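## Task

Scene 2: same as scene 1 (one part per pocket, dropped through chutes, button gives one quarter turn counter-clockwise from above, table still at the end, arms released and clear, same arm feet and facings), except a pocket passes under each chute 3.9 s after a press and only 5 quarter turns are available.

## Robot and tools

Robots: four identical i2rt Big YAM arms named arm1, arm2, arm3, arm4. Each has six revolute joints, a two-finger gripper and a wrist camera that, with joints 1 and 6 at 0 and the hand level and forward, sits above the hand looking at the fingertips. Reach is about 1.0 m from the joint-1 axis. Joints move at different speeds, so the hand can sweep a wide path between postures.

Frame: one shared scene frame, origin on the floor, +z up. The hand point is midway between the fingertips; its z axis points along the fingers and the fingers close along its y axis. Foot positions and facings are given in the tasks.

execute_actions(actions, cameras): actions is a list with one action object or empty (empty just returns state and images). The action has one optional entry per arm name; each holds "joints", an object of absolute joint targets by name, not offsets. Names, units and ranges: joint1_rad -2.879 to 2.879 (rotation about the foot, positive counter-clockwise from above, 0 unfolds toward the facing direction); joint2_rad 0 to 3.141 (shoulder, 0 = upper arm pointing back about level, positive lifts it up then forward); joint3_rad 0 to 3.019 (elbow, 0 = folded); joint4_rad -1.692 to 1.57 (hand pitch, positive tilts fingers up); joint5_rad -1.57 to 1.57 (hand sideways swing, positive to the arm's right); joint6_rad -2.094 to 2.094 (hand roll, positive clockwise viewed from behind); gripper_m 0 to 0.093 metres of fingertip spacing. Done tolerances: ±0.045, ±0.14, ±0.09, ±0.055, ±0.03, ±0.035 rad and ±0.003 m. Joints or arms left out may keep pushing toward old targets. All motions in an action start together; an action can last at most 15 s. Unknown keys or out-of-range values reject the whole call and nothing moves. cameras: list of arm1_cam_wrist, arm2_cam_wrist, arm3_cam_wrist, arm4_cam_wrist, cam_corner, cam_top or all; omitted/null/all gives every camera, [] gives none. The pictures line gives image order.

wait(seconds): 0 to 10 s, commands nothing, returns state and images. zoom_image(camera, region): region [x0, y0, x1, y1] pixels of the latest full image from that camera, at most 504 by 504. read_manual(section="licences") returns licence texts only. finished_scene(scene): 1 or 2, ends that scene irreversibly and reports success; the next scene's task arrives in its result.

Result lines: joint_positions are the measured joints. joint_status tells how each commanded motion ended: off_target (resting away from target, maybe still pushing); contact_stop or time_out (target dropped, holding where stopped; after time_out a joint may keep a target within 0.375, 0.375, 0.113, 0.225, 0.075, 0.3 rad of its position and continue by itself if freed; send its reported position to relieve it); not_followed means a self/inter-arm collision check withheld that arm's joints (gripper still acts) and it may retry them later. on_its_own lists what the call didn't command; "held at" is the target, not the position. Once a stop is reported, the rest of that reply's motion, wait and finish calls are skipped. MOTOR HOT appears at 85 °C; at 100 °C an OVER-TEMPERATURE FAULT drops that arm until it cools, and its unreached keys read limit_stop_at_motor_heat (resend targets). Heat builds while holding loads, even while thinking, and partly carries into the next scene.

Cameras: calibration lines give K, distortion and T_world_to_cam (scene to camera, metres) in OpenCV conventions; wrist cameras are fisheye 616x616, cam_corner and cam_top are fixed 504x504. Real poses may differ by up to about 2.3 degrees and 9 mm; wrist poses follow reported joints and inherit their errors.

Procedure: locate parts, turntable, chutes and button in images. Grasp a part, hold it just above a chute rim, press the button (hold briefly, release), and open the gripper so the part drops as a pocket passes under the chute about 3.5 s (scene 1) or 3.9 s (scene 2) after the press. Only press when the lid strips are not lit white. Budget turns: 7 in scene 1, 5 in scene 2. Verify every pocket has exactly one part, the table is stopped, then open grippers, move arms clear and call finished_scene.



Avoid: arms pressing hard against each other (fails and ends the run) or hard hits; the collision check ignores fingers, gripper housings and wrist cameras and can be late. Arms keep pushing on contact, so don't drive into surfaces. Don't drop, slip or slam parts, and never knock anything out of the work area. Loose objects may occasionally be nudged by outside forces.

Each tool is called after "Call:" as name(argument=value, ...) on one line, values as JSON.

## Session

Call:
execute_actions(actions=[])

Scene clock: 0.00 s.
Motor temperatures (°C, as the motors report them): arm1=[23 29 28 21 21 21] | arm2=[23 26 28 25 22 22] | arm3=[25 26 28 22 22 22] | arm4=[25 26 27 22 25 21]
arm1.joint_positions: joint1_rad=+0.172 joint2_rad=+0.423 joint3_rad=+1.454 joint4_rad=-1.527 joint5_rad=+0.007 joint6_rad=+0.002 gripper_m=+0.094
arm1.joint_status: not commanded
arm1.hand: x=+0.4300 y=-0.2193 z=+1.3659 quat_wxyz=(-0.227, -0.769, -0.382, +0.460) (m; scene frame)
arm2.joint_positions: joint1_rad=+0.447 joint2_rad=+0.421 joint3_rad=+1.476 joint4_rad=-1.544 joint5_rad=+0.015 joint6_rad=+0.009 gripper_m=+0.094
arm2.joint_status: not commanded
arm2.hand: x=-0.3177 y=+0.6107 z=+1.2994 quat_wxyz=(-0.504, -0.160, -0.843, +0.098) (m; scene frame)
arm3.joint_positions: joint1_rad=-0.292 joint2_rad=+0.427 joint3_rad=+1.475 joint4_rad=-1.545 joint5_rad=+0.009 joint6_rad=-0.017 gripper_m=+0.095
arm3.joint_status: not commanded
arm3.hand: x=-0.9272 y=+0.2210 z=+1.3319 quat_wxyz=(-0.498, +0.231, -0.827, -0.120) (m; scene frame)
arm4.joint_positions: joint1_rad=-0.368 joint2_rad=+0.444 joint3_rad=+1.465 joint4_rad=-1.552 joint5_rad=-0.002 joint6_rad=-0.012 gripper_m=+0.094
arm4.joint_status: not commanded
arm4.hand: x=-0.4245 y=-0.5347 z=+1.3710 quat_wxyz=(-0.283, +0.721, -0.486, -0.404) (m; scene frame)
pictures: arm1_cam_wrist, arm2_cam_wrist, arm3_cam_wrist, arm4_cam_wrist, cam_corner, cam_top
camera_calibration (this result's frames):
arm1_cam_wrist: T_world_to_cam=[[-0.78892, 0.614298, -0.0155797, 0.496906], [0.561893, 0.710892, -0.422976, 0.496919], [-0.248758, -0.342448, -0.906007, 1.39346], [0, 0, 0, 1]] pos_world=[0.459438, -0.181316, 1.48041]
arm2_cam_wrist: T_world_to_cam=[[-0.367463, -0.929797, 0.0211533, 0.423413], [-0.836192, 0.320342, -0.445156, 0.117332], [0.407129, -0.181267, -0.895203, 1.52835], [0, 0, 0, 1]] pos_world=[-0.368537, 0.633142, 1.41146]
arm3_cam_wrist: T_world_to_cam=[[0.504182, -0.862638, 0.0407042, 0.600909], [-0.771042, -0.470875, -0.428684, -0.036019], [0.388966, 0.18475, -0.902537, 1.64591], [0, 0, 0, 1]] pos_world=[-0.970944, 0.197323, 1.4456]
arm4_cam_wrist: T_world_to_cam=[[0.932141, 0.362069, 0.00434888, 0.588207], [0.334796, -0.857228, -0.391243, 0.22281], [-0.137929, 0.36615, -0.920277, 1.52101], [0, 0, 0, 1]] pos_world=[-0.413096, -0.578889, 1.48436]
Images, in order (width x height): arm1_cam_wrist 616x616, arm2_cam_wrist 616x616, arm3_cam_wrist 616x616, arm4_cam_wrist 616x616, cam_corner 504x504, cam_top 504x504.

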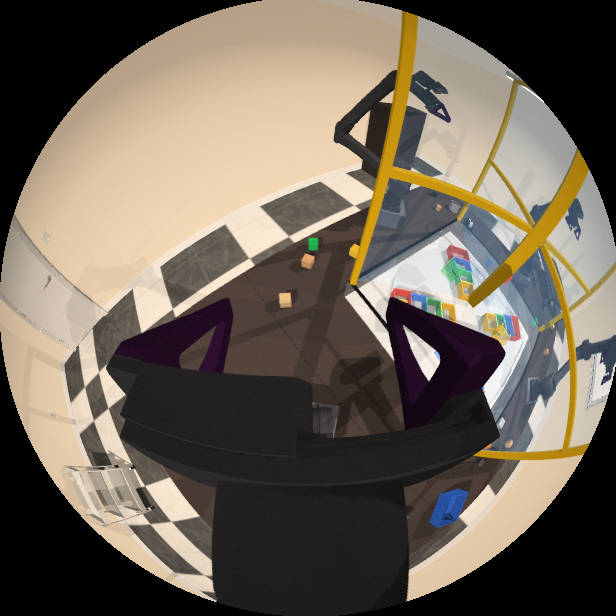

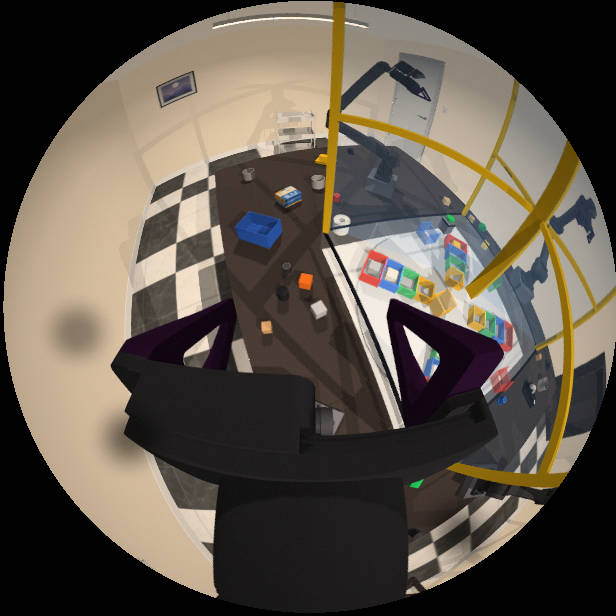

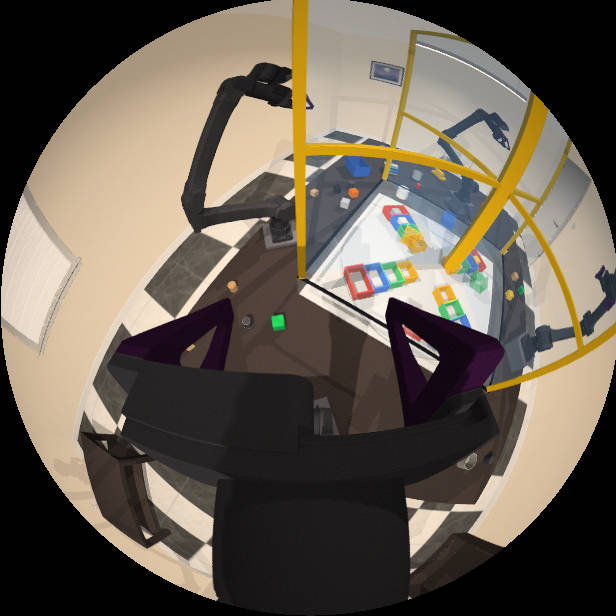

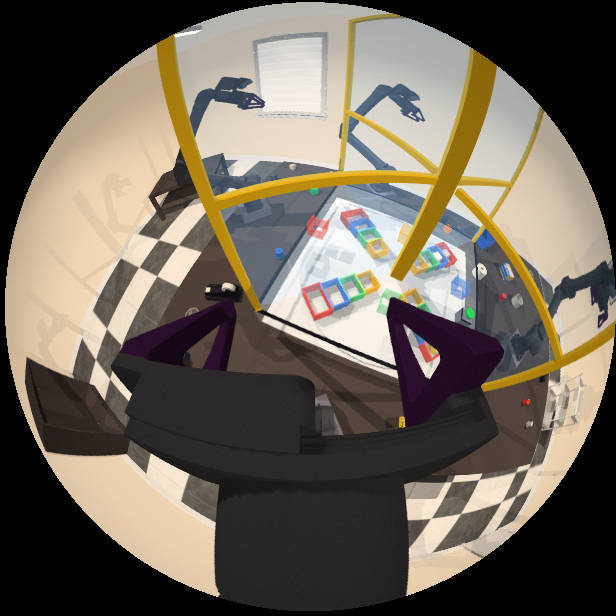

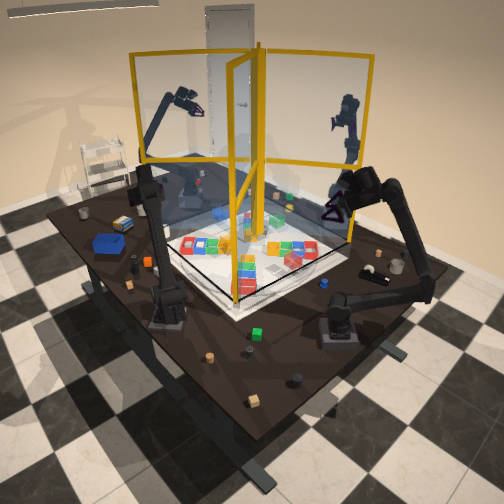

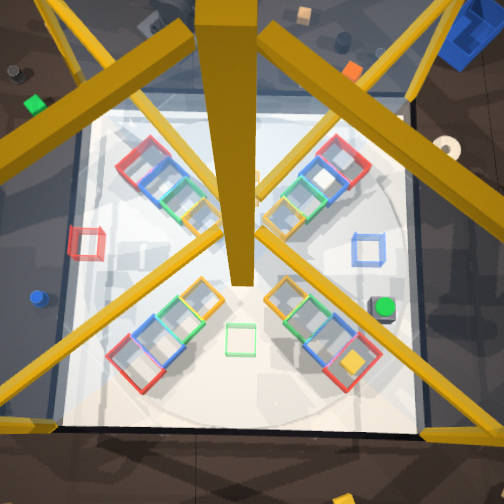

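Call:
execute_actions(actions=[{"arm1":{"joints":{"joint1_rad":0.4,"joint2_rad":1.68,"joint3_rad":1.078,"joint4_rad":-0.95}},"arm2":{"joints":{"joint1_rad":0.65,"joint2_rad":1.2,"joint3_rad":0.85,"joint4_rad":-0.73}},"arm3":{"joints":{"joint1_rad":-1.58,"joint2_rad":1.39,"joint3_rad":0.93,"joint4_rad":-1.09,"joint6_rad":2.0}},"arm4":{"joints":{"joint1_rad":-2.03,"joint2_rad":1.39,"joint3_rad":0.87,"joint4_rad":-1.05}}}])

Scene clock: 24.40 s.
Motor temperatures (°C, as the motors report them): arm1=[23 30 31 22 21 21] | arm2=[23 26 30 26 22 22] | arm3=[25 26 31 23 22 22] | arm4=[25 26 29 23 25 21]
arm1.joint_positions: joint1_rad=+0.396 joint2_rad=+1.677 joint3_rad=+1.083 joint4_rad=-0.964 joint5_rad=+0.007 joint6_rad=+0.002 gripper_m=+0.094
arm1.joint_status: all done
arm1.hand: x=+0.3160 y=-0.5374 z=+0.8487 quat_wxyz=(-0.001, -0.839, -0.544, +0.009) (m; scene frame)
arm2.joint_positions: joint1_rad=+0.645 joint2_rad=+1.191 joint3_rad=+0.844 joint4_rad=-0.743 joint5_rad=+0.015 joint6_rad=+0.009 gripper_m=+0.094
arm2.joint_status: all done
arm2.hand: x=-0.0094 y=+0.5805 z=+0.8937 quat_wxyz=(-0.235, -0.084, -0.968, +0.027) (m; scene frame)
arm3.joint_positions: joint1_rad=-1.582 joint2_rad=+1.391 joint3_rad=+0.927 joint4_rad=-1.094 joint5_rad=+0.007 joint6_rad=+1.984 gripper_m=+0.095
arm3.joint_status: all done
arm3.hand: x=-0.7584 y=-0.0926 z=+0.8724 quat_wxyz=(-0.013, -0.981, -0.195, -0.004) (m; scene frame)
arm4.joint_positions: joint1_rad=-2.028 joint2_rad=+1.375 joint3_rad=+0.870 joint4_rad=-1.061 joint5_rad=-0.002 joint6_rad=-0.012 gripper_m=+0.094
arm4.joint_status: all done
arm4.hand: x=-0.0405 y=-0.5529 z=+0.9033 quat_wxyz=(-0.006, +0.145, -0.989, +0.001) (m; scene frame)
pictures: arm1_cam_wrist, arm2_cam_wrist, arm3_cam_wrist, arm4_cam_wrist, cam_corner, cam_top
camera_calibration (this result's frames):
arm1_cam_wrist: T_world_to_cam=[[-0.903798, 0.427839, 0.0101462, 0.508649], [0.352554, 0.730903, 0.584369, -0.2097], [0.2426, 0.531728, -0.811425, 1.02182], [0, 0, 0, 1]] pos_world=[0.285753, -0.607679, 0.94651]
arm2_cam_wrist: T_world_to_cam=[[-0.16488, -0.985948, 0.0268616, 0.546662], [-0.976024, 0.167023, 0.139575, -0.230733], [-0.142101, -0.00320434, -0.989847, 1.0102], [0, 0, 0, 1]] pos_world=[0.0084823, 0.580755, 1.01746]
arm3_cam_wrist: T_world_to_cam=[[-0.389884, 0.920491, -0.02621, -0.190594], [0.734928, 0.328185, 0.593444, 0.073973], [0.554862, 0.212112, -0.804448, 1.26624], [0, 0, 0, 1]] pos_world=[-0.831264, -0.117423, 0.969733]
arm4_cam_wrist: T_world_to_cam=[[0.275604, -0.961261, 0.00446782, -0.519544], [-0.784073, -0.222108, 0.579566, -0.675416], [-0.556122, -0.163234, -0.814913, 0.745356], [0, 0, 0, 1]] pos_world=[0.028121, -0.527765, 1.00117]
Images, in order (width x height): arm1_cam_wrist 616x616, arm2_cam_wrist 616x616, arm3_cam_wrist 616x616, arm4_cam_wrist 616x616, cam_corner 504x504, cam_top 504x504.

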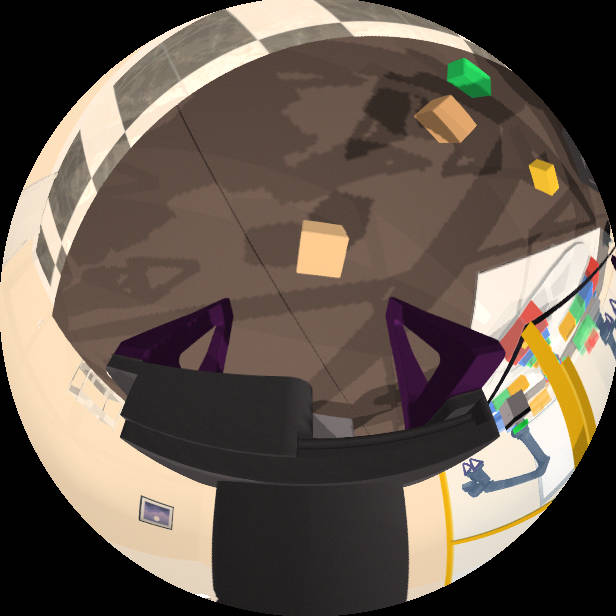

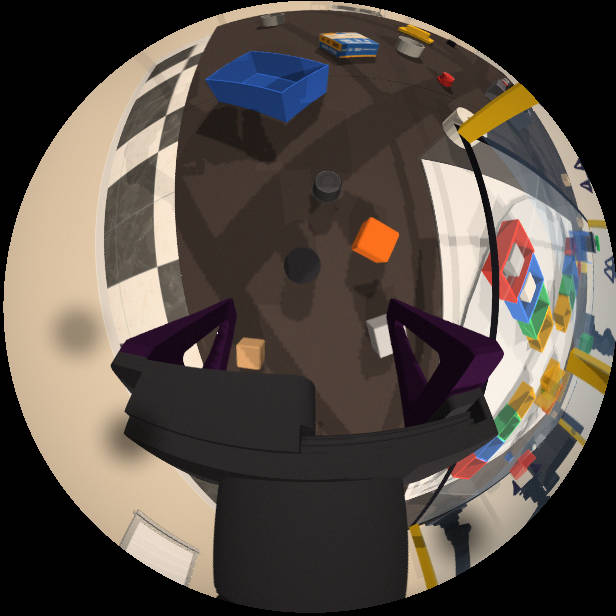

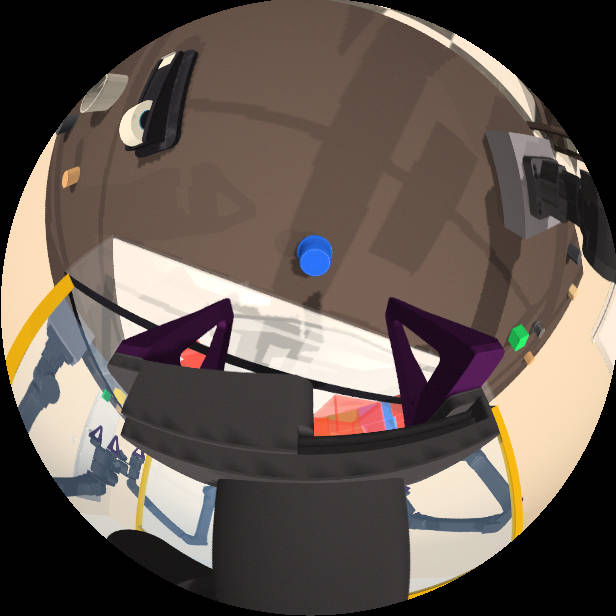

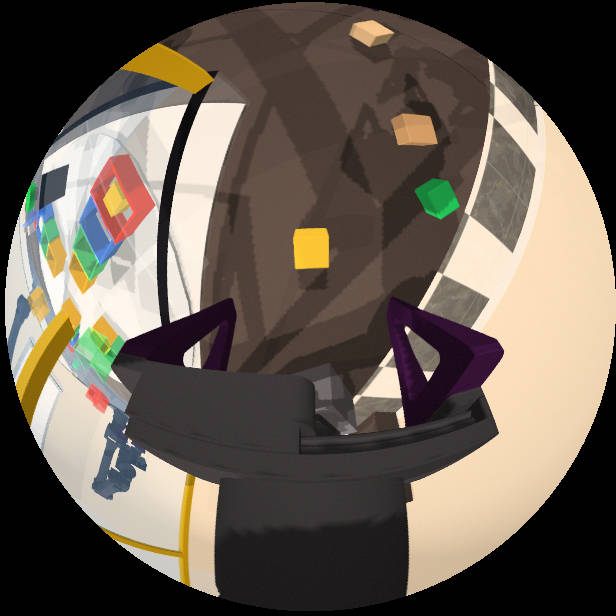

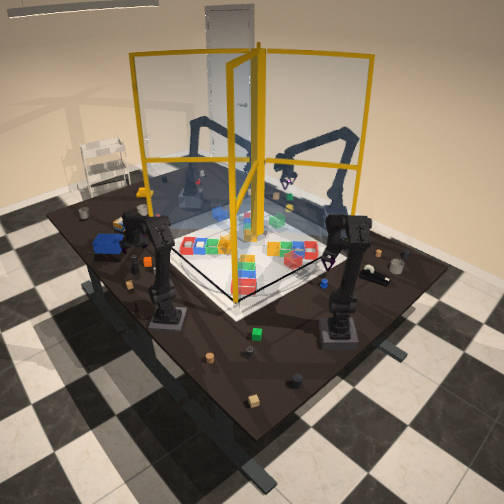

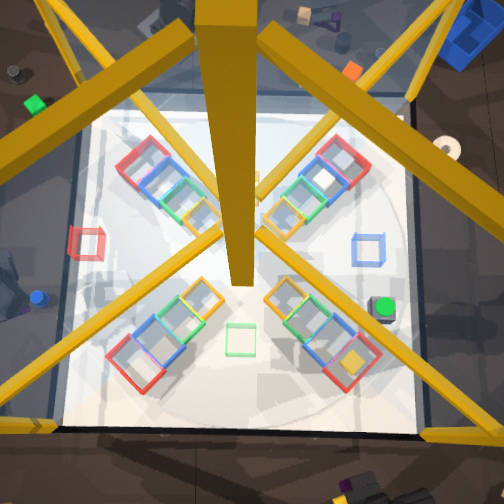

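Call:
execute_actions(actions=[{"arm1":{"joints":{"joint1_rad":0.368,"joint2_rad":1.86,"joint3_rad":1.01,"joint4_rad":-0.708,"joint6_rad":0.11}},"arm2":{"joints":{"joint1_rad":0.68,"joint2_rad":1.508,"joint3_rad":0.69,"joint4_rad":-0.253,"gripper_m":0.075}},"arm3":{"joints":{"joint1_rad":-1.527,"joint2_rad":1.47,"joint3_rad":0.63,"joint4_rad":-0.435,"joint6_rad":2.09,"gripper_m":0.065}},"arm4":{"joints":{"joint2_rad":1.655,"joint3_rad":0.664,"joint4_rad":-0.568}}}], cameras=["arm1_cam_wrist","arm2_cam_wrist","arm3_cam_wrist","arm4_cam_wrist"])

Scene clock: 44.43 s.
Motor temperatures (°C, as the motors report them): arm1=[23 32 32 22 21 21] | arm2=[23 26 32 26 22 22] | arm3=[25 26 32 23 22 22] | arm4=[25 27 30 23 25 21]
arm1.joint_positions: joint1_rad=+0.371 joint2_rad=+1.865 joint3_rad=+1.010 joint4_rad=-0.723 joint5_rad=+0.007 joint6_rad=+0.101 gripper_m=+0.094
arm1.joint_status: all done
arm1.hand: x=+0.3068 y=-0.5296 z=+0.7479 quat_wxyz=(+0.004, -0.871, -0.491, +0.001) (m; scene frame)
arm2.joint_positions: joint1_rad=+0.675 joint2_rad=+1.494 joint3_rad=+0.688 joint4_rad=-0.265 joint5_rad=+0.013 joint6_rad=+0.009 gripper_m=+0.075
arm2.joint_status: all done
arm2.hand: x=+0.0168 y=+0.5893 z=+0.7558 quat_wxyz=(-0.244, -0.069, -0.967, +0.023) (m; scene frame)
arm3.joint_positions: joint1_rad=-1.527 joint2_rad=+1.470 joint3_rad=+0.623 joint4_rad=-0.447 joint5_rad=+0.007 joint6_rad=+2.063 gripper_m=+0.065
arm3.joint_status: all done
joint sent to its limit — the command would take arm3.joint6_rad past its upper limit, so that joint was sent only as far as its limit.
arm3.hand: x=-0.7390 y=-0.0829 z=+0.7656 quat_wxyz=(-0.116, -0.973, -0.181, -0.087) (m; scene frame)
arm4.joint_positions: joint1_rad=-2.028 joint2_rad=+1.663 joint3_rad=+0.656 joint4_rad=-0.583 joint5_rad=-0.002 joint6_rad=-0.012 gripper_m=+0.094
arm4.joint_status: all done
arm4.hand: x=-0.0649 y=-0.5610 z=+0.7511 quat_wxyz=(+0.006, +0.145, -0.989, +0.003) (m; scene frame)
pictures: arm1_cam_wrist, arm2_cam_wrist, arm3_cam_wrist, arm4_cam_wrist
camera_calibration (this result's frames):
arm1_cam_wrist: T_world_to_cam=[[-0.843419, 0.537149, 0.0107547, 0.536933], [0.435571, 0.671931, 0.598989, -0.220869], [0.31452, 0.509883, -0.800685, 0.896481], [0, 0, 0, 1]] pos_world=[0.267102, -0.597104, 0.844323]
arm2_cam_wrist: T_world_to_cam=[[-0.134985, -0.990533, 0.0249841, 0.566971], [-0.983078, 0.137036, 0.121569, -0.156018], [-0.123842, -0.00815127, -0.992268, 0.881923], [0, 0, 0, 1]] pos_world=[0.0323744, 0.590172, 0.879906]
arm3_cam_wrist: T_world_to_cam=[[-0.340754, 0.904186, -0.257554, 0.0172712], [0.613849, 0.421471, 0.667496, -0.0185451], [0.712093, 0.0693523, -0.698652, 1.1909], [0, 0, 0, 1]] pos_world=[-0.830759, -0.0903915, 0.848849]
arm4_cam_wrist: T_world_to_cam=[[0.275548, -0.961277, 0.0044813, -0.519932], [-0.770059, -0.217941, 0.599592, -0.619929], [-0.575397, -0.168667, -0.800293, 0.591209], [0, 0, 0, 1]] pos_world=[0.006064, -0.535189, 0.847175]
Images, in order (width x height): arm1_cam_wrist 616x616, arm2_cam_wrist 616x616, arm3_cam_wrist 616x616, arm4_cam_wrist 616x616.

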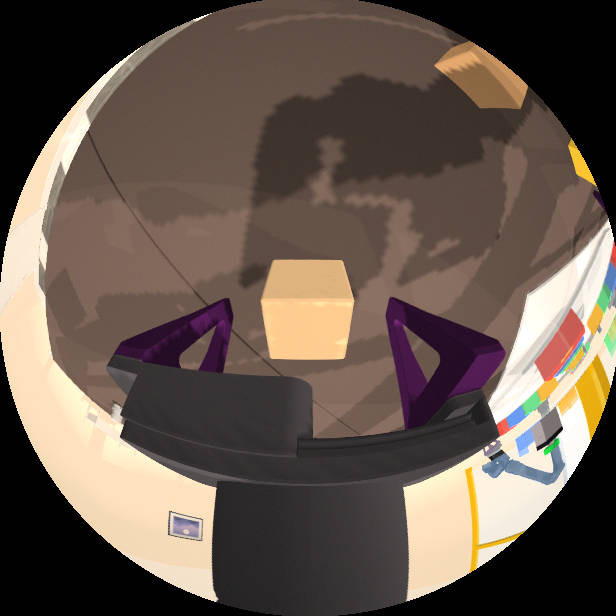

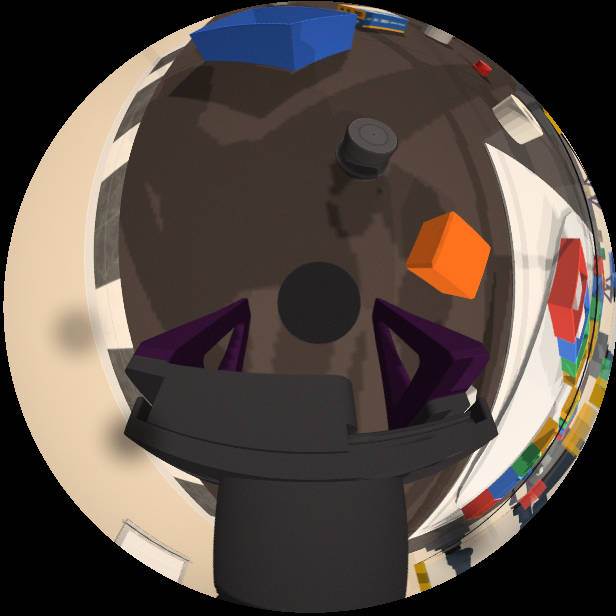

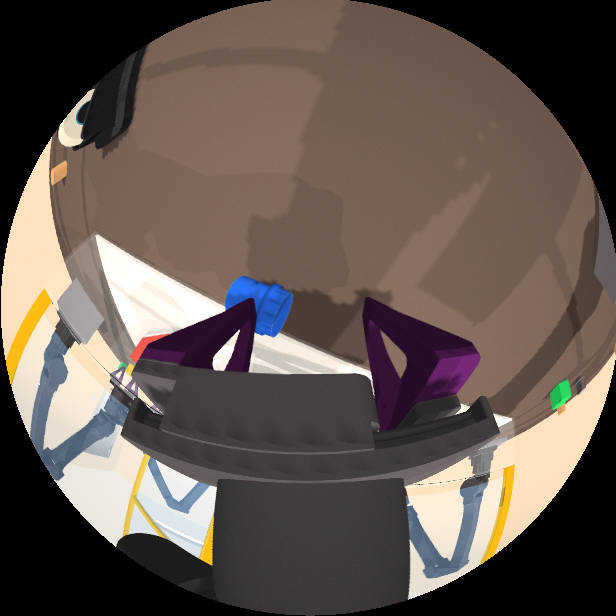

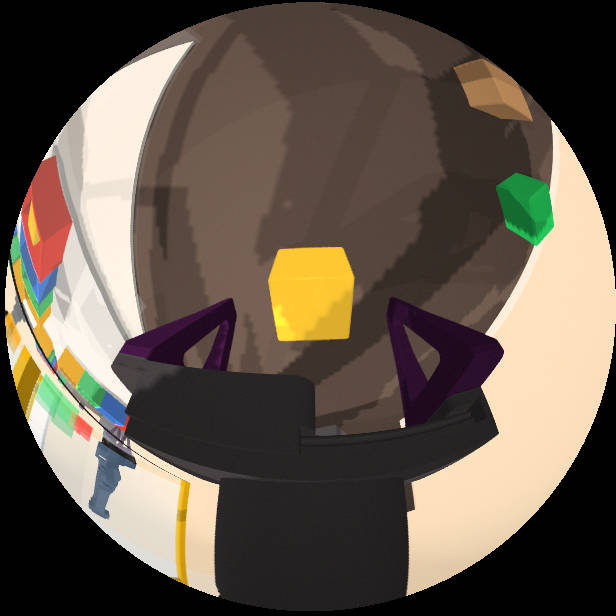

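Call:
execute_actions(actions=[{"arm1":{"joints":{"gripper_m":0.02}},"arm2":{"joints":{"joint2_rad":1.53,"joint4_rad":-0.22,"gripper_m":0.055}},"arm3":{"joints":{"joint2_rad":0.75,"joint3_rad":0.75,"joint4_rad":-1.55}},"arm4":{"joints":{"joint4_rad":-0.52,"gripper_m":0.06}}}], cameras=[])

Call:
execute_actions(actions=[{"arm1":{"joints":{"joint2_rad":0.85,"joint3_rad":1.35,"joint4_rad":-1.68,"joint6_rad":1.38}},"arm2":{"joints":{"gripper_m":0.02}},"arm3":{"joints":{"joint1_rad":0.875,"gripper_m":0.093,"joint6_rad":0}},"arm4":{"joints":{"gripper_m":0.02}}}], cameras=[])

Call:
execute_actions(actions=[{"arm1":{"joints":{"joint1_rad":-0.984}},"arm2":{"joints":{"joint2_rad":1.0,"joint3_rad":1.22,"joint4_rad":-1.1}},"arm3":{"joints":{"joint2_rad":1.27,"joint3_rad":0.735,"joint4_rad":-1.02}},"arm4":{"joints":{"joint2_rad":1.2,"joint3_rad":1.19,"joint4_rad":-1.4}}}], cameras=["arm1_cam_wrist","arm3_cam_wrist"])

Scene clock: 75.87 s.
Motor temperatures (°C, as the motors report them): arm1=[23 33 31 22 21 21] | arm2=[23 26 31 26 22 22] | arm3=[25 26 32 23 22 22] | arm4=[25 27 29 23 25 21]
arm1.joint_positions: joint1_rad=+0.371 joint2_rad=+1.865 joint3_rad=+1.010 joint4_rad=-0.722 joint5_rad=+0.007 joint6_rad=+0.102 gripper_m=+0.039
arm1.joint_status: gripper_m off_target (ended at +0.039, target +0.020)
arm1.hand: x=+0.3068 y=-0.5297 z=+0.7479 quat_wxyz=(+0.004, -0.872, -0.490, +0.001) (m; scene frame)
arm2.joint_positions: joint1_rad=+0.675 joint2_rad=+1.504 joint3_rad=+0.688 joint4_rad=-0.233 joint5_rad=+0.013 joint6_rad=+0.009 gripper_m=+0.055
arm2.joint_status: all done
arm2.hand: x=+0.0226 y=+0.5886 z=+0.7555 quat_wxyz=(-0.255, -0.069, -0.964, +0.024) (m; scene frame)
arm3.joint_positions: joint1_rad=-1.527 joint2_rad=+0.750 joint3_rad=+0.722 joint4_rad=-1.542 joint5_rad=+0.007 joint6_rad=+2.063 gripper_m=+0.065
arm3.joint_status: all done
arm3.hand: x=-0.8915 y=+0.0484 z=+0.9533 quat_wxyz=(-0.009, -0.983, -0.184, -0.001) (m; scene frame)
arm4.joint_positions: joint1_rad=-2.028 joint2_rad=+1.663 joint3_rad=+0.656 joint4_rad=-0.536 joint5_rad=-0.002 joint6_rad=-0.012 gripper_m=+0.060
arm4.joint_status: all done
arm4.hand: x=-0.0537 y=-0.5578 z=+0.7512 quat_wxyz=(-0.018, +0.145, -0.989, +0.000) (m; scene frame)
pictures: none
No camera images: the call's "cameras" was empty. Leave "cameras" out to get every camera's image.

Scene clock: 78.23 s.
Motor temperatures (°C, as the motors report them): arm1=[23 33 32 22 21 21] | arm2=[23 26 31 26 22 22] | arm3=[25 26 33 23 22 22] | arm4=[25 27 29 23 25 21]
arm1.joint_positions: joint1_rad=+0.371 joint2_rad=+0.843 joint3_rad=+1.341 joint4_rad=-1.666 joint5_rad=+0.007 joint6_rad=+1.372 gripper_m=+0.039
arm1.joint_status: all done
arm1.hand: x=+0.3912 y=-0.3540 z=+1.2226 quat_wxyz=(-0.190, -0.972, +0.120, +0.068) (m; scene frame)
arm2.joint_positions: joint1_rad=+0.675 joint2_rad=+1.504 joint3_rad=+0.688 joint4_rad=-0.233 joint5_rad=+0.014 joint6_rad=+0.009 gripper_m=+0.036
arm2.joint_status: gripper_m off_target (ended at +0.036, target +0.020)
arm2.hand: x=+0.0226 y=+0.5884 z=+0.7555 quat_wxyz=(-0.255, -0.069, -0.964, +0.024) (m; scene frame)
arm3.joint_positions: joint1_rad=+0.870 joint2_rad=+0.750 joint3_rad=+0.722 joint4_rad=-1.542 joint5_rad=+0.008 joint6_rad=+0.016 gripper_m=+0.093
arm3.joint_status: all done
arm3.hand: x=-1.0401 y=+0.3346 z=+0.9489 quat_wxyz=(-0.003, +0.742, -0.670, +0.009) (m; scene frame)
arm4.joint_positions: joint1_rad=-2.028 joint2_rad=+1.663 joint3_rad=+0.656 joint4_rad=-0.536 joint5_rad=-0.002 joint6_rad=-0.012 gripper_m=+0.040
arm4.joint_status: gripper_m off_target (ended at +0.040, target +0.020)
arm4.hand: x=-0.0537 y=-0.5578 z=+0.7512 quat_wxyz=(-0.018, +0.145, -0.989, +0.000) (m; scene frame)
pictures: none
No camera images: the call's "cameras" was empty. Leave "cameras" out to get every camera's image.

Scene clock: 79.90 s.
Motor temperatures (°C, as the motors report them): arm1=[23 33 32 22 21 21] | arm2=[23 26 31 26 22 22] | arm3=[25 26 33 23 22 22] | arm4=[25 27 29 23 25 21]
arm1.joint_positions: joint1_rad=-0.981 joint2_rad=+0.848 joint3_rad=+1.341 joint4_rad=-1.666 joint5_rad=+0.008 joint6_rad=+1.372 gripper_m=+0.039
arm1.joint_status: all done
arm1.hand: x=+0.2540 y=-0.0683 z=+1.2212 quat_wxyz=(-0.106, -0.683, +0.703, +0.168) (m; scene frame)
arm2.joint_positions: joint1_rad=+0.675 joint2_rad=+0.999 joint3_rad=+1.211 joint4_rad=-1.093 joint5_rad=+0.014 joint6_rad=+0.009 gripper_m=+0.036
arm2.joint_status: all done
arm2.hand: x=-0.0199 y=+0.5956 z=+1.1105 quat_wxyz=(-0.335, -0.068, -0.939, +0.029) (m; scene frame)
arm3.joint_positions: joint1_rad=+0.870 joint2_rad=+1.267 joint3_rad=+0.722 joint4_rad=-1.030 joint5_rad=+0.008 joint6_rad=+0.015 gripper_m=+0.093
arm3.joint_status: all done
arm3.hand: x=-1.0537 y=+0.4585 z=+0.8338 quat_wxyz=(-0.001, +0.742, -0.670, +0.011) (m; scene frame)
arm4.joint_positions: joint1_rad=-2.028 joint2_rad=+1.197 joint3_rad=+1.171 joint4_rad=-1.386 joint5_rad=-0.002 joint6_rad=-0.012 gripper_m=+0.040
arm4.joint_status: all done
arm4.hand: x=-0.0254 y=-0.5474 z=+1.0740 quat_wxyz=(-0.082, +0.145, -0.986, -0.009) (m; scene frame)
pictures: arm1_cam_wrist, arm3_cam_wrist
camera_calibration (this result's frames):
arm1_cam_wrist: T_world_to_cam=[[0.92406, -0.0319947, -0.380906, 0.230015], [0.173292, -0.85314, 0.492059, -0.698273], [-0.340709, -0.5207, -0.782808, 1.13108], [0, 0, 0, 1]] pos_world=[0.293826, 0.000586909, 1.31662]
arm3_cam_wrist: T_world_to_cam=[[0.993739, 0.110394, 0.0172243, 0.979124], [0.0777102, -0.793667, 0.603369, -0.0534063], [0.0802788, -0.598253, -0.797276, 1.14767], [0, 0, 0, 1]] pos_world=[-1.06098, 0.53612, 0.930368]
Images, in order (width x height): arm1_cam_wrist 616x616, arm3_cam_wrist 616x616.

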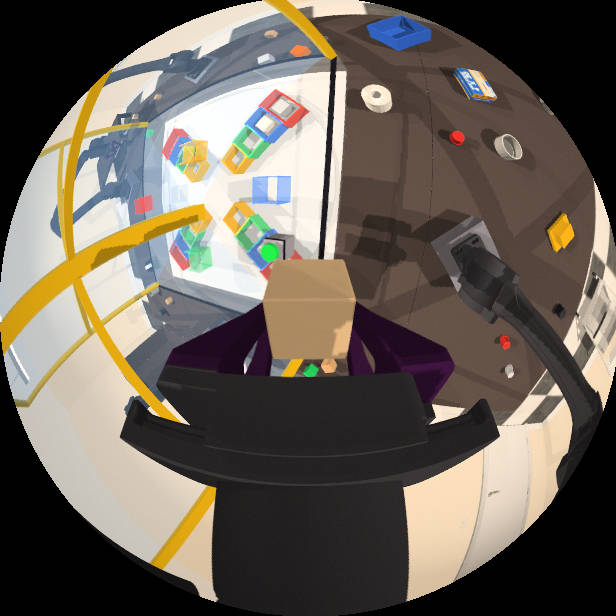

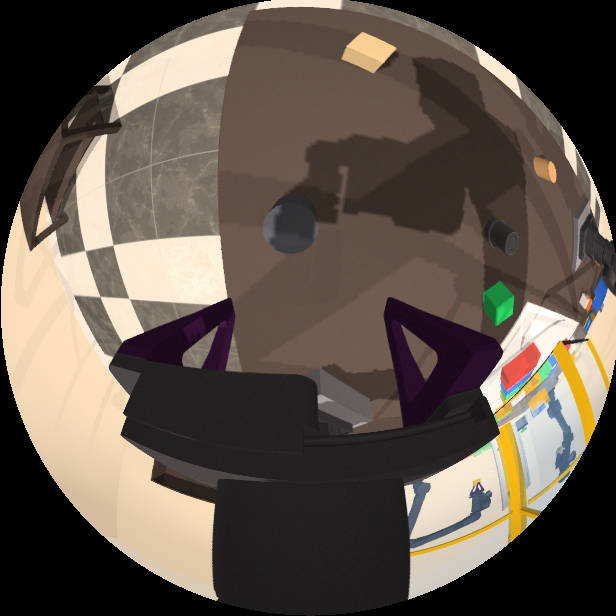

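Call:
execute_actions(actions=[{"arm1":{"joints":{"joint2_rad":1.665,"joint3_rad":1.32,"joint4_rad":-1.2}},"arm2":{"joints":{"joint1_rad":-0.449,"joint6_rad":0.1}},"arm3":{"joints":{"joint1_rad":0.928,"joint2_rad":1.39,"joint3_rad":0.77,"joint4_rad":-0.9}},"arm4":{"joints":{"joint1_rad":-0.985,"joint6_rad":-0.24}}}], cameras=["arm1_cam_wrist","arm3_cam_wrist"])

Call:
execute_actions(actions=[{"arm2":{"joints":{"joint2_rad":1.47,"joint3_rad":1.18,"joint4_rad":-0.762}},"arm3":{"joints":{"joint2_rad":1.51,"joint3_rad":0.697,"joint4_rad":-0.733}},"arm4":{"joints":{"joint2_rad":1.565,"joint3_rad":1.16,"joint4_rad":-1.15}}}], cameras=["arm2_cam_wrist","arm3_cam_wrist","arm4_cam_wrist"])

Scene clock: 96.50 s.
Motor temperatures (°C, as the motors report them): arm1=[23 31 34 21 21 21] | arm2=[23 26 33 26 22 22] | arm3=[25 26 34 23 22 22] | arm4=[25 27 32 23 25 21]
arm1.joint_positions: joint1_rad=-0.981 joint2_rad=+1.670 joint3_rad=+1.319 joint4_rad=-1.212 joint5_rad=+0.008 joint6_rad=+1.373 gripper_m=+0.039
arm1.joint_status: all done
arm1.hand: x=+0.0257 y=-0.0167 z=+0.9314 quat_wxyz=(+0.000, -0.697, +0.717, +0.005) (m; scene frame)
arm2.joint_positions: joint1_rad=-0.449 joint2_rad=+0.999 joint3_rad=+1.211 joint4_rad=-1.093 joint5_rad=+0.014 joint6_rad=+0.093 gripper_m=+0.036
arm2.joint_status: all done
arm2.hand: x=-0.2976 y=+0.2664 z=+1.1131 quat_wxyz=(-0.278, -0.588, -0.734, +0.194) (m; scene frame)
arm3.joint_positions: joint1_rad=+0.927 joint2_rad=+1.390 joint3_rad=+0.733 joint4_rad=-0.910 joint5_rad=+0.008 joint6_rad=+0.015 gripper_m=+0.093
arm3.joint_status: all done
arm3.hand: x=-1.0743 y=+0.4805 z=+0.8012 quat_wxyz=(-0.004, +0.761, -0.649, +0.008) (m; scene frame)
arm4.joint_positions: joint1_rad=-0.988 joint2_rad=+1.197 joint3_rad=+1.171 joint4_rad=-1.386 joint5_rad=-0.003 joint6_rad=-0.227 gripper_m=+0.039
arm4.joint_status: all done
arm4.hand: x=-0.2873 y=-0.2929 z=+1.0707 quat_wxyz=(-0.069, +0.697, -0.713, -0.038) (m; scene frame)
pictures: arm1_cam_wrist, arm3_cam_wrist
camera_calibration (this result's frames):
arm1_cam_wrist: T_world_to_cam=[[0.998781, -0.0489303, -0.00654926, -0.0186306], [-0.0355643, -0.805183, 0.591959, -0.559008], [-0.0342381, -0.591004, -0.805942, 0.865752], [0, 0, 0, 1]] pos_world=[0.0283688, 0.060648, 1.02853]
arm3_cam_wrist: T_world_to_cam=[[0.98595, 0.166222, 0.0165169, 0.963119], [0.123631, -0.792643, 0.597019, 0.0392713], [0.11233, -0.586589, -0.802057, 1.16918], [0, 0, 0, 1]] pos_world=[-1.08578, 0.556868, 0.898398]
Images, in order (width x height): arm1_cam_wrist 616x616, arm3_cam_wrist 616x616.

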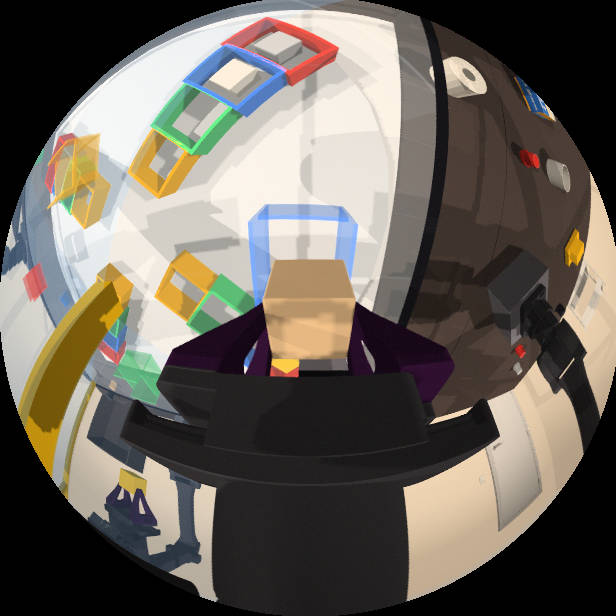

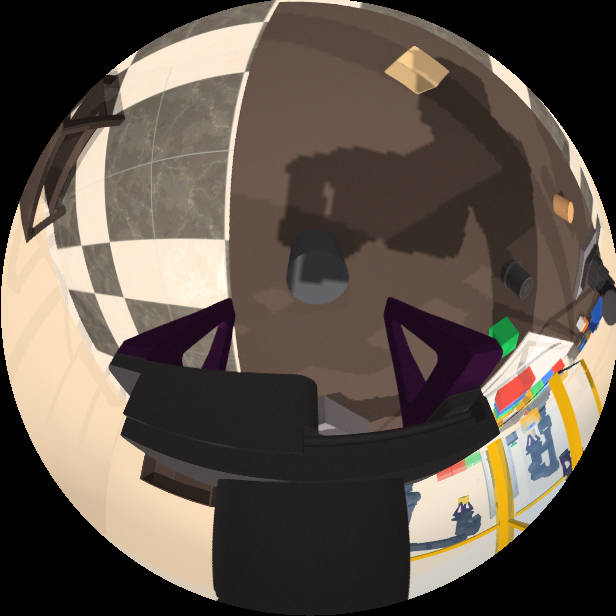

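Scene clock: 97.70 s.
Motor temperatures (°C, as the motors report them): arm1=[23 31 34 21 21 21] | arm2=[23 26 33 26 22 22] | arm3=[25 26 34 23 22 22] | arm4=[25 27 32 23 25 21]
arm1.joint_positions: joint1_rad=-0.981 joint2_rad=+1.670 joint3_rad=+1.319 joint4_rad=-1.212 joint5_rad=+0.008 joint6_rad=+1.373 gripper_m=+0.039
arm1.joint_status: not commanded
arm1.hand: x=+0.0257 y=-0.0167 z=+0.9314 quat_wxyz=(+0.000, -0.697, +0.717, +0.005) (m; scene frame)
arm2.joint_positions: joint1_rad=-0.449 joint2_rad=+1.483 joint3_rad=+1.175 joint4_rad=-0.776 joint5_rad=+0.014 joint6_rad=+0.093 gripper_m=+0.036
arm2.joint_status: all done
arm2.hand: x=-0.2578 y=+0.1409 z=+0.9171 quat_wxyz=(-0.197, -0.607, -0.757, +0.141) (m; scene frame)
arm3.joint_positions: joint1_rad=+0.927 joint2_rad=+1.513 joint3_rad=+0.694 joint4_rad=-0.742 joint5_rad=+0.008 joint6_rad=+0.015 gripper_m=+0.093
arm3.joint_status: all done
arm3.hand: x=-1.0750 y=+0.4865 z=+0.7527 quat_wxyz=(-0.005, +0.761, -0.649, +0.006) (m; scene frame)
arm4.joint_positions: joint1_rad=-0.988 joint2_rad=+1.577 joint3_rad=+1.161 joint4_rad=-1.159 joint5_rad=-0.003 joint6_rad=-0.227 gripper_m=+0.039
arm4.joint_status: all done
arm4.hand: x=-0.2680 y=-0.2231 z=+0.9237 quat_wxyz=(+0.001, +0.699, -0.716, +0.005) (m; scene frame)
pictures: arm2_cam_wrist, arm3_cam_wrist, arm4_cam_wrist
camera_calibration (this result's frames):
arm2_cam_wrist: T_world_to_cam=[[-0.972016, -0.234615, -0.0118981, -0.206746], [-0.234176, 0.963687, 0.128332, -0.313657], [-0.0186425, 0.127527, -0.99166, 1.01176], [0, 0, 0, 1]] pos_world=[-0.255549, 0.124734, 1.04112]
arm3_cam_wrist: T_world_to_cam=[[0.985958, 0.166177, 0.0164862, 0.963652], [0.124168, -0.795545, 0.593035, 0.0780991], [0.111664, -0.58266, -0.805008, 1.13341], [0, 0, 0, 1]] pos_world=[-1.08638, 0.562388, 0.850203]
arm4_cam_wrist: T_world_to_cam=[[0.999335, -0.0361477, 0.0047749, 0.260165], [-0.0318713, -0.802386, 0.595954, -0.735347], [-0.0177111, -0.59571, -0.803004, 0.726177], [0, 0, 0, 1]] pos_world=[-0.270567, -0.148036, 1.02011]
Images, in order (width x height): arm2_cam_wrist 616x616, arm3_cam_wrist 616x616, arm4_cam_wrist 616x616.

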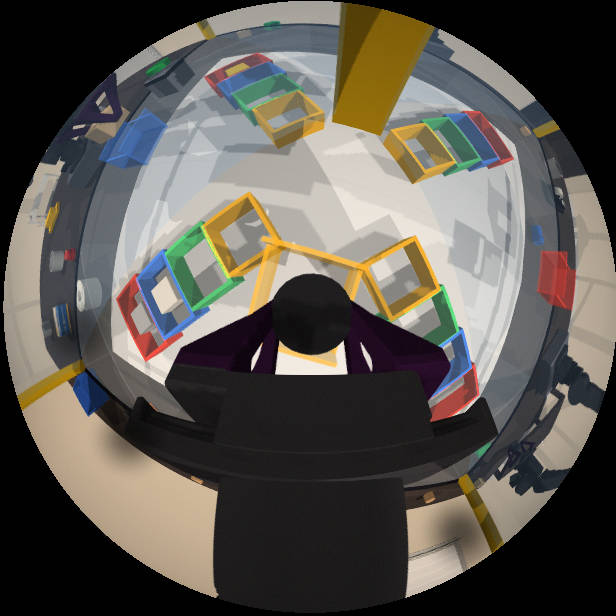

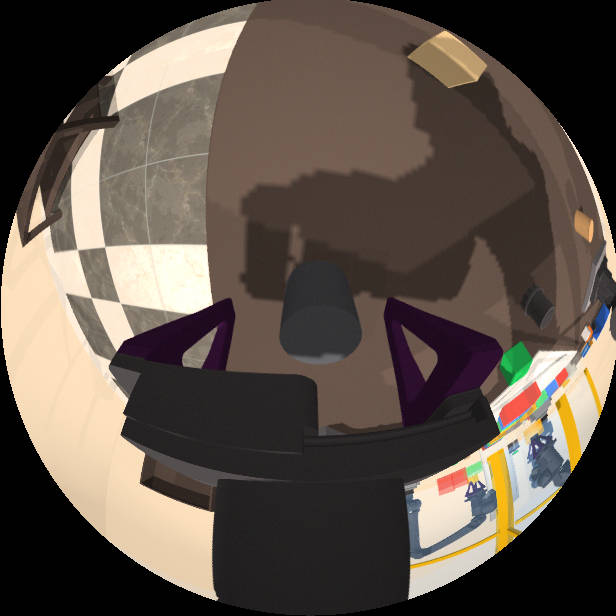

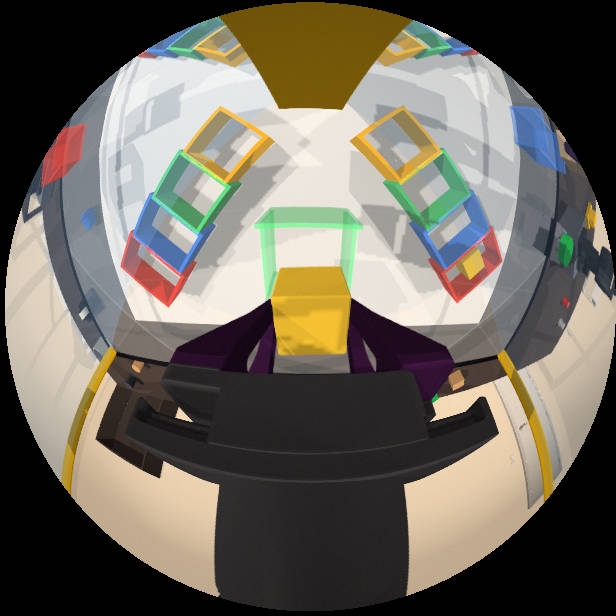

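Call:
execute_actions(actions=[{"arm2":{"joints":{"joint1_rad":-0.428}},"arm3":{"joints":{"gripper_m":0.02}}}], cameras=[])

Call:
execute_actions(actions=[{"arm1":{"joints":{"joint2_rad":1.585,"joint4_rad":-1.31}},"arm3":{"joints":{"joint2_rad":0.8,"joint3_rad":1.23,"joint4_rad":-1.66,"joint6_rad":-0.34}}}], cameras=[])

Call:
execute_actions(actions=[{"arm1":{"joints":{"joint1_rad":-0.7}},"arm3":{"joints":{"joint1_rad":-1.174}}}], cameras=[])

Call:
execute_actions(actions=[{"arm3":{"joints":{"joint2_rad":1.495,"joint3_rad":1.205,"joint4_rad":-1.26}}}], cameras=["arm1_cam_wrist","arm2_cam_wrist","arm3_cam_wrist"])

Scene clock: 105.80 s.
Motor temperatures (°C, as the motors report them): arm1=[23 32 34 21 21 21] | arm2=[23 27 33 26 22 22] | arm3=[25 26 33 23 22 22] | arm4=[25 28 31 23 25 21]
arm1.joint_positions: joint1_rad=-0.981 joint2_rad=+1.670 joint3_rad=+1.319 joint4_rad=-1.212 joint5_rad=+0.008 joint6_rad=+1.373 gripper_m=+0.039
arm1.joint_status: not commanded
arm1.hand: x=+0.0257 y=-0.0167 z=+0.9314 quat_wxyz=(+0.000, -0.697, +0.717, +0.005) (m; scene frame)
arm2.joint_positions: joint1_rad=-0.435 joint2_rad=+1.483 joint3_rad=+1.175 joint4_rad=-0.776 joint5_rad=+0.014 joint6_rad=+0.093 gripper_m=+0.036
arm2.joint_status: all done
arm2.hand: x=-0.2508 y=+0.1432 z=+0.9171 quat_wxyz=(-0.198, -0.601, -0.761, +0.140) (m; scene frame)
arm3.joint_positions: joint1_rad=+0.927 joint2_rad=+1.513 joint3_rad=+0.694 joint4_rad=-0.742 joint5_rad=+0.008 joint6_rad=+0.014 gripper_m=+0.039
arm3.joint_status: gripper_m off_target (ended at +0.039, target +0.020)
arm3.hand: x=-1.0750 y=+0.4865 z=+0.7527 quat_wxyz=(-0.005, +0.761, -0.649, +0.006) (m; scene frame)
arm4.joint_positions: joint1_rad=-0.988 joint2_rad=+1.577 joint3_rad=+1.161 joint4_rad=-1.159 joint5_rad=-0.003 joint6_rad=-0.227 gripper_m=+0.039
arm4.joint_status: not commanded
arm4.hand: x=-0.2680 y=-0.2231 z=+0.9237 quat_wxyz=(+0.001, +0.699, -0.716, +0.005) (m; scene frame)
pictures: none
No camera images: the call's "cameras" was empty. Leave "cameras" out to get every camera's image.

Scene clock: 107.30 s.
Motor temperatures (°C, as the motors report them): arm1=[23 32 34 21 21 21] | arm2=[23 27 33 26 22 22] | arm3=[25 26 33 23 22 22] | arm4=[25 28 31 23 25 21]
arm1.joint_positions: joint1_rad=-0.981 joint2_rad=+1.570 joint3_rad=+1.319 joint4_rad=-1.297 joint5_rad=+0.008 joint6_rad=+1.373 gripper_m=+0.039
arm1.joint_status: all done
arm1.hand: x=+0.0477 y=-0.0217 z=+0.9767 quat_wxyz=(-0.004, -0.697, +0.717, +0.012) (m; scene frame)
arm2.joint_positions: joint1_rad=-0.435 joint2_rad=+1.483 joint3_rad=+1.175 joint4_rad=-0.776 joint5_rad=+0.014 joint6_rad=+0.093 gripper_m=+0.036
arm2.joint_status: not commanded
arm2.hand: x=-0.2508 y=+0.1432 z=+0.9171 quat_wxyz=(-0.198, -0.601, -0.761, +0.140) (m; scene frame)
arm3.joint_positions: joint1_rad=+0.927 joint2_rad=+0.795 joint3_rad=+1.216 joint4_rad=-1.652 joint5_rad=+0.008 joint6_rad=-0.325 gripper_m=+0.039
arm3.joint_status: all done
arm3.hand: x=-1.0622 y=+0.3969 z=+1.1389 quat_wxyz=(-0.129, +0.848, -0.504, -0.100) (m; scene frame)
arm4.joint_positions: joint1_rad=-0.988 joint2_rad=+1.577 joint3_rad=+1.161 joint4_rad=-1.159 joint5_rad=-0.003 joint6_rad=-0.227 gripper_m=+0.039
arm4.joint_status: not commanded
arm4.hand: x=-0.2680 y=-0.2231 z=+0.9237 quat_wxyz=(+0.001, +0.699, -0.716, +0.005) (m; scene frame)
pictures: none
No camera images: the call's "cameras" was empty. Leave "cameras" out to get every camera's image.

Scene clock: 109.33 s.
Motor temperatures (°C, as the motors report them): arm1=[23 32 34 21 21 21] | arm2=[23 27 33 26 22 22] | arm3=[25 26 33 23 22 22] | arm4=[25 28 31 23 25 21]
arm1.joint_positions: joint1_rad=-0.699 joint2_rad=+1.570 joint3_rad=+1.319 joint4_rad=-1.297 joint5_rad=+0.006 joint6_rad=+1.373 gripper_m=+0.039
arm1.joint_status: all done
arm1.hand: x=+0.0362 y=-0.1524 z=+0.9770 quat_wxyz=(-0.007, -0.791, +0.611, +0.011) (m; scene frame)
arm2.joint_positions: joint1_rad=-0.435 joint2_rad=+1.483 joint3_rad=+1.175 joint4_rad=-0.776 joint5_rad=+0.014 joint6_rad=+0.093 gripper_m=+0.036
arm2.joint_status: not commanded
arm2.hand: x=-0.2508 y=+0.1432 z=+0.9171 quat_wxyz=(-0.198, -0.601, -0.761, +0.140) (m; scene frame)
arm3.joint_positions: joint1_rad=-1.170 joint2_rad=+0.795 joint3_rad=+1.216 joint4_rad=-1.652 joint5_rad=+0.009 joint6_rad=-0.327 gripper_m=+0.039
arm3.joint_status: all done
arm3.hand: x=-0.8030 y=+0.0814 z=+1.1446 quat_wxyz=(-0.163, -0.013, -0.984, +0.065) (m; scene frame)
arm4.joint_positions: joint1_rad=-0.988 joint2_rad=+1.577 joint3_rad=+1.161 joint4_rad=-1.159 joint5_rad=-0.003 joint6_rad=-0.227 gripper_m=+0.039
arm4.joint_status: not commanded
arm4.hand: x=-0.2680 y=-0.2231 z=+0.9237 quat_wxyz=(+0.001, +0.699, -0.716, +0.005) (m; scene frame)
pictures: none
No camera images: the call's "cameras" was empty. Leave "cameras" out to get every camera's image.

Scene clock: 110.60 s.
Motor temperatures (°C, as the motors report them): arm1=[23 32 34 21 21 21] | arm2=[23 27 33 26 22 22] | arm3=[25 26 34 23 22 22] | arm4=[25 28 31 23 25 21]
arm1.joint_positions: joint1_rad=-0.699 joint2_rad=+1.570 joint3_rad=+1.319 joint4_rad=-1.297 joint5_rad=+0.006 joint6_rad=+1.373 gripper_m=+0.039
arm1.joint_status: not commanded
arm1.hand: x=+0.0362 y=-0.1524 z=+0.9770 quat_wxyz=(-0.007, -0.791, +0.611, +0.011) (m; scene frame)
arm2.joint_positions: joint1_rad=-0.435 joint2_rad=+1.483 joint3_rad=+1.175 joint4_rad=-0.776 joint5_rad=+0.014 joint6_rad=+0.093 gripper_m=+0.036
arm2.joint_status: not commanded
arm2.hand: x=-0.2508 y=+0.1432 z=+0.9171 quat_wxyz=(-0.198, -0.601, -0.761, +0.140) (m; scene frame)
arm3.joint_positions: joint1_rad=-1.170 joint2_rad=+1.499 joint3_rad=+1.196 joint4_rad=-1.268 joint5_rad=+0.009 joint6_rad=-0.327 gripper_m=+0.039
arm3.joint_status: all done
arm3.hand: x=-0.6213 y=+0.0131 z=+0.9276 quat_wxyz=(-0.003, -0.013, -1.000, +0.009) (m; scene frame)
arm4.joint_positions: joint1_rad=-0.988 joint2_rad=+1.577 joint3_rad=+1.161 joint4_rad=-1.159 joint5_rad=-0.003 joint6_rad=-0.227 gripper_m=+0.039
arm4.joint_status: not commanded
arm4.hand: x=-0.2680 y=-0.2231 z=+0.9237 quat_wxyz=(+0.001, +0.699, -0.716, +0.005) (m; scene frame)
pictures: arm1_cam_wrist, arm2_cam_wrist, arm3_cam_wrist
camera_calibration (this result's frames):
arm1_cam_wrist: T_world_to_cam=[[0.972649, 0.231195, -0.0224283, 0.0236079], [0.199445, -0.781761, 0.590823, -0.698629], [0.119062, -0.579137, -0.806489, 0.819453], [0, 0, 0, 1]] pos_world=[0.0188105, -0.0770434, 1.07418]
arm2_cam_wrist: T_world_to_cam=[[-0.968703, -0.24794, -0.0118629, -0.196713], [-0.247381, 0.960372, 0.128404, -0.317125], [-0.0204438, 0.12732, -0.991651, 1.01113], [0, 0, 0, 1]] pos_world=[-0.248336, 0.127048, 1.04108]
arm3_cam_wrist: T_world_to_cam=[[-0.0172003, -0.999667, 0.0192205, -0.0184392], [-0.810279, 0.025199, 0.585502, -1.04302], [-0.585792, -0.00550314, -0.810443, 0.511884], [0, 0, 0, 1]] pos_world=[-0.545595, 0.010667, 1.0259]
Images, in order (width x height): arm1_cam_wrist 616x616, arm2_cam_wrist 616x616, arm3_cam_wrist 616x616.

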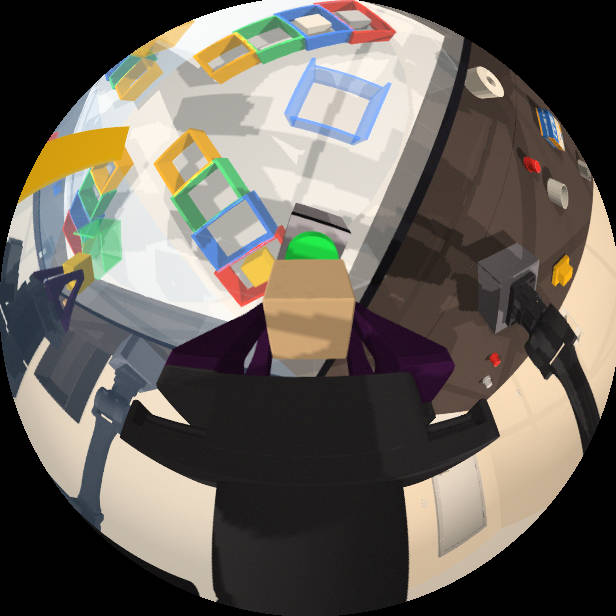

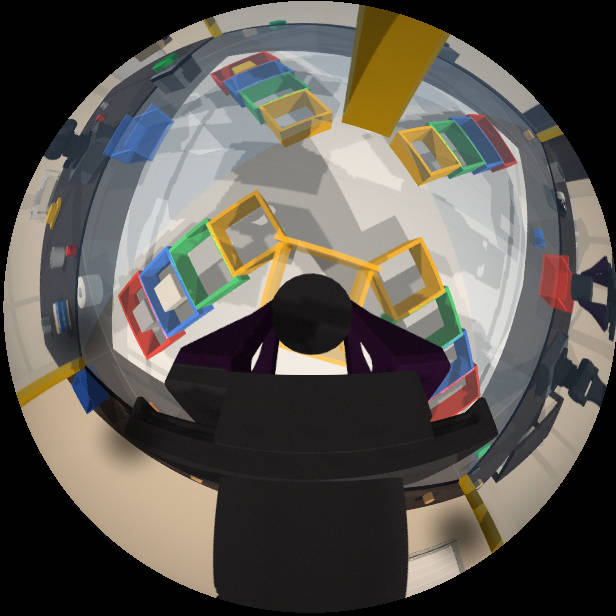

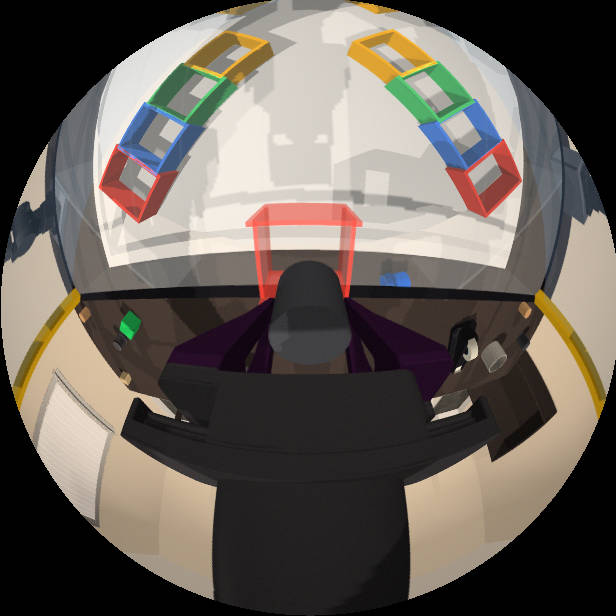

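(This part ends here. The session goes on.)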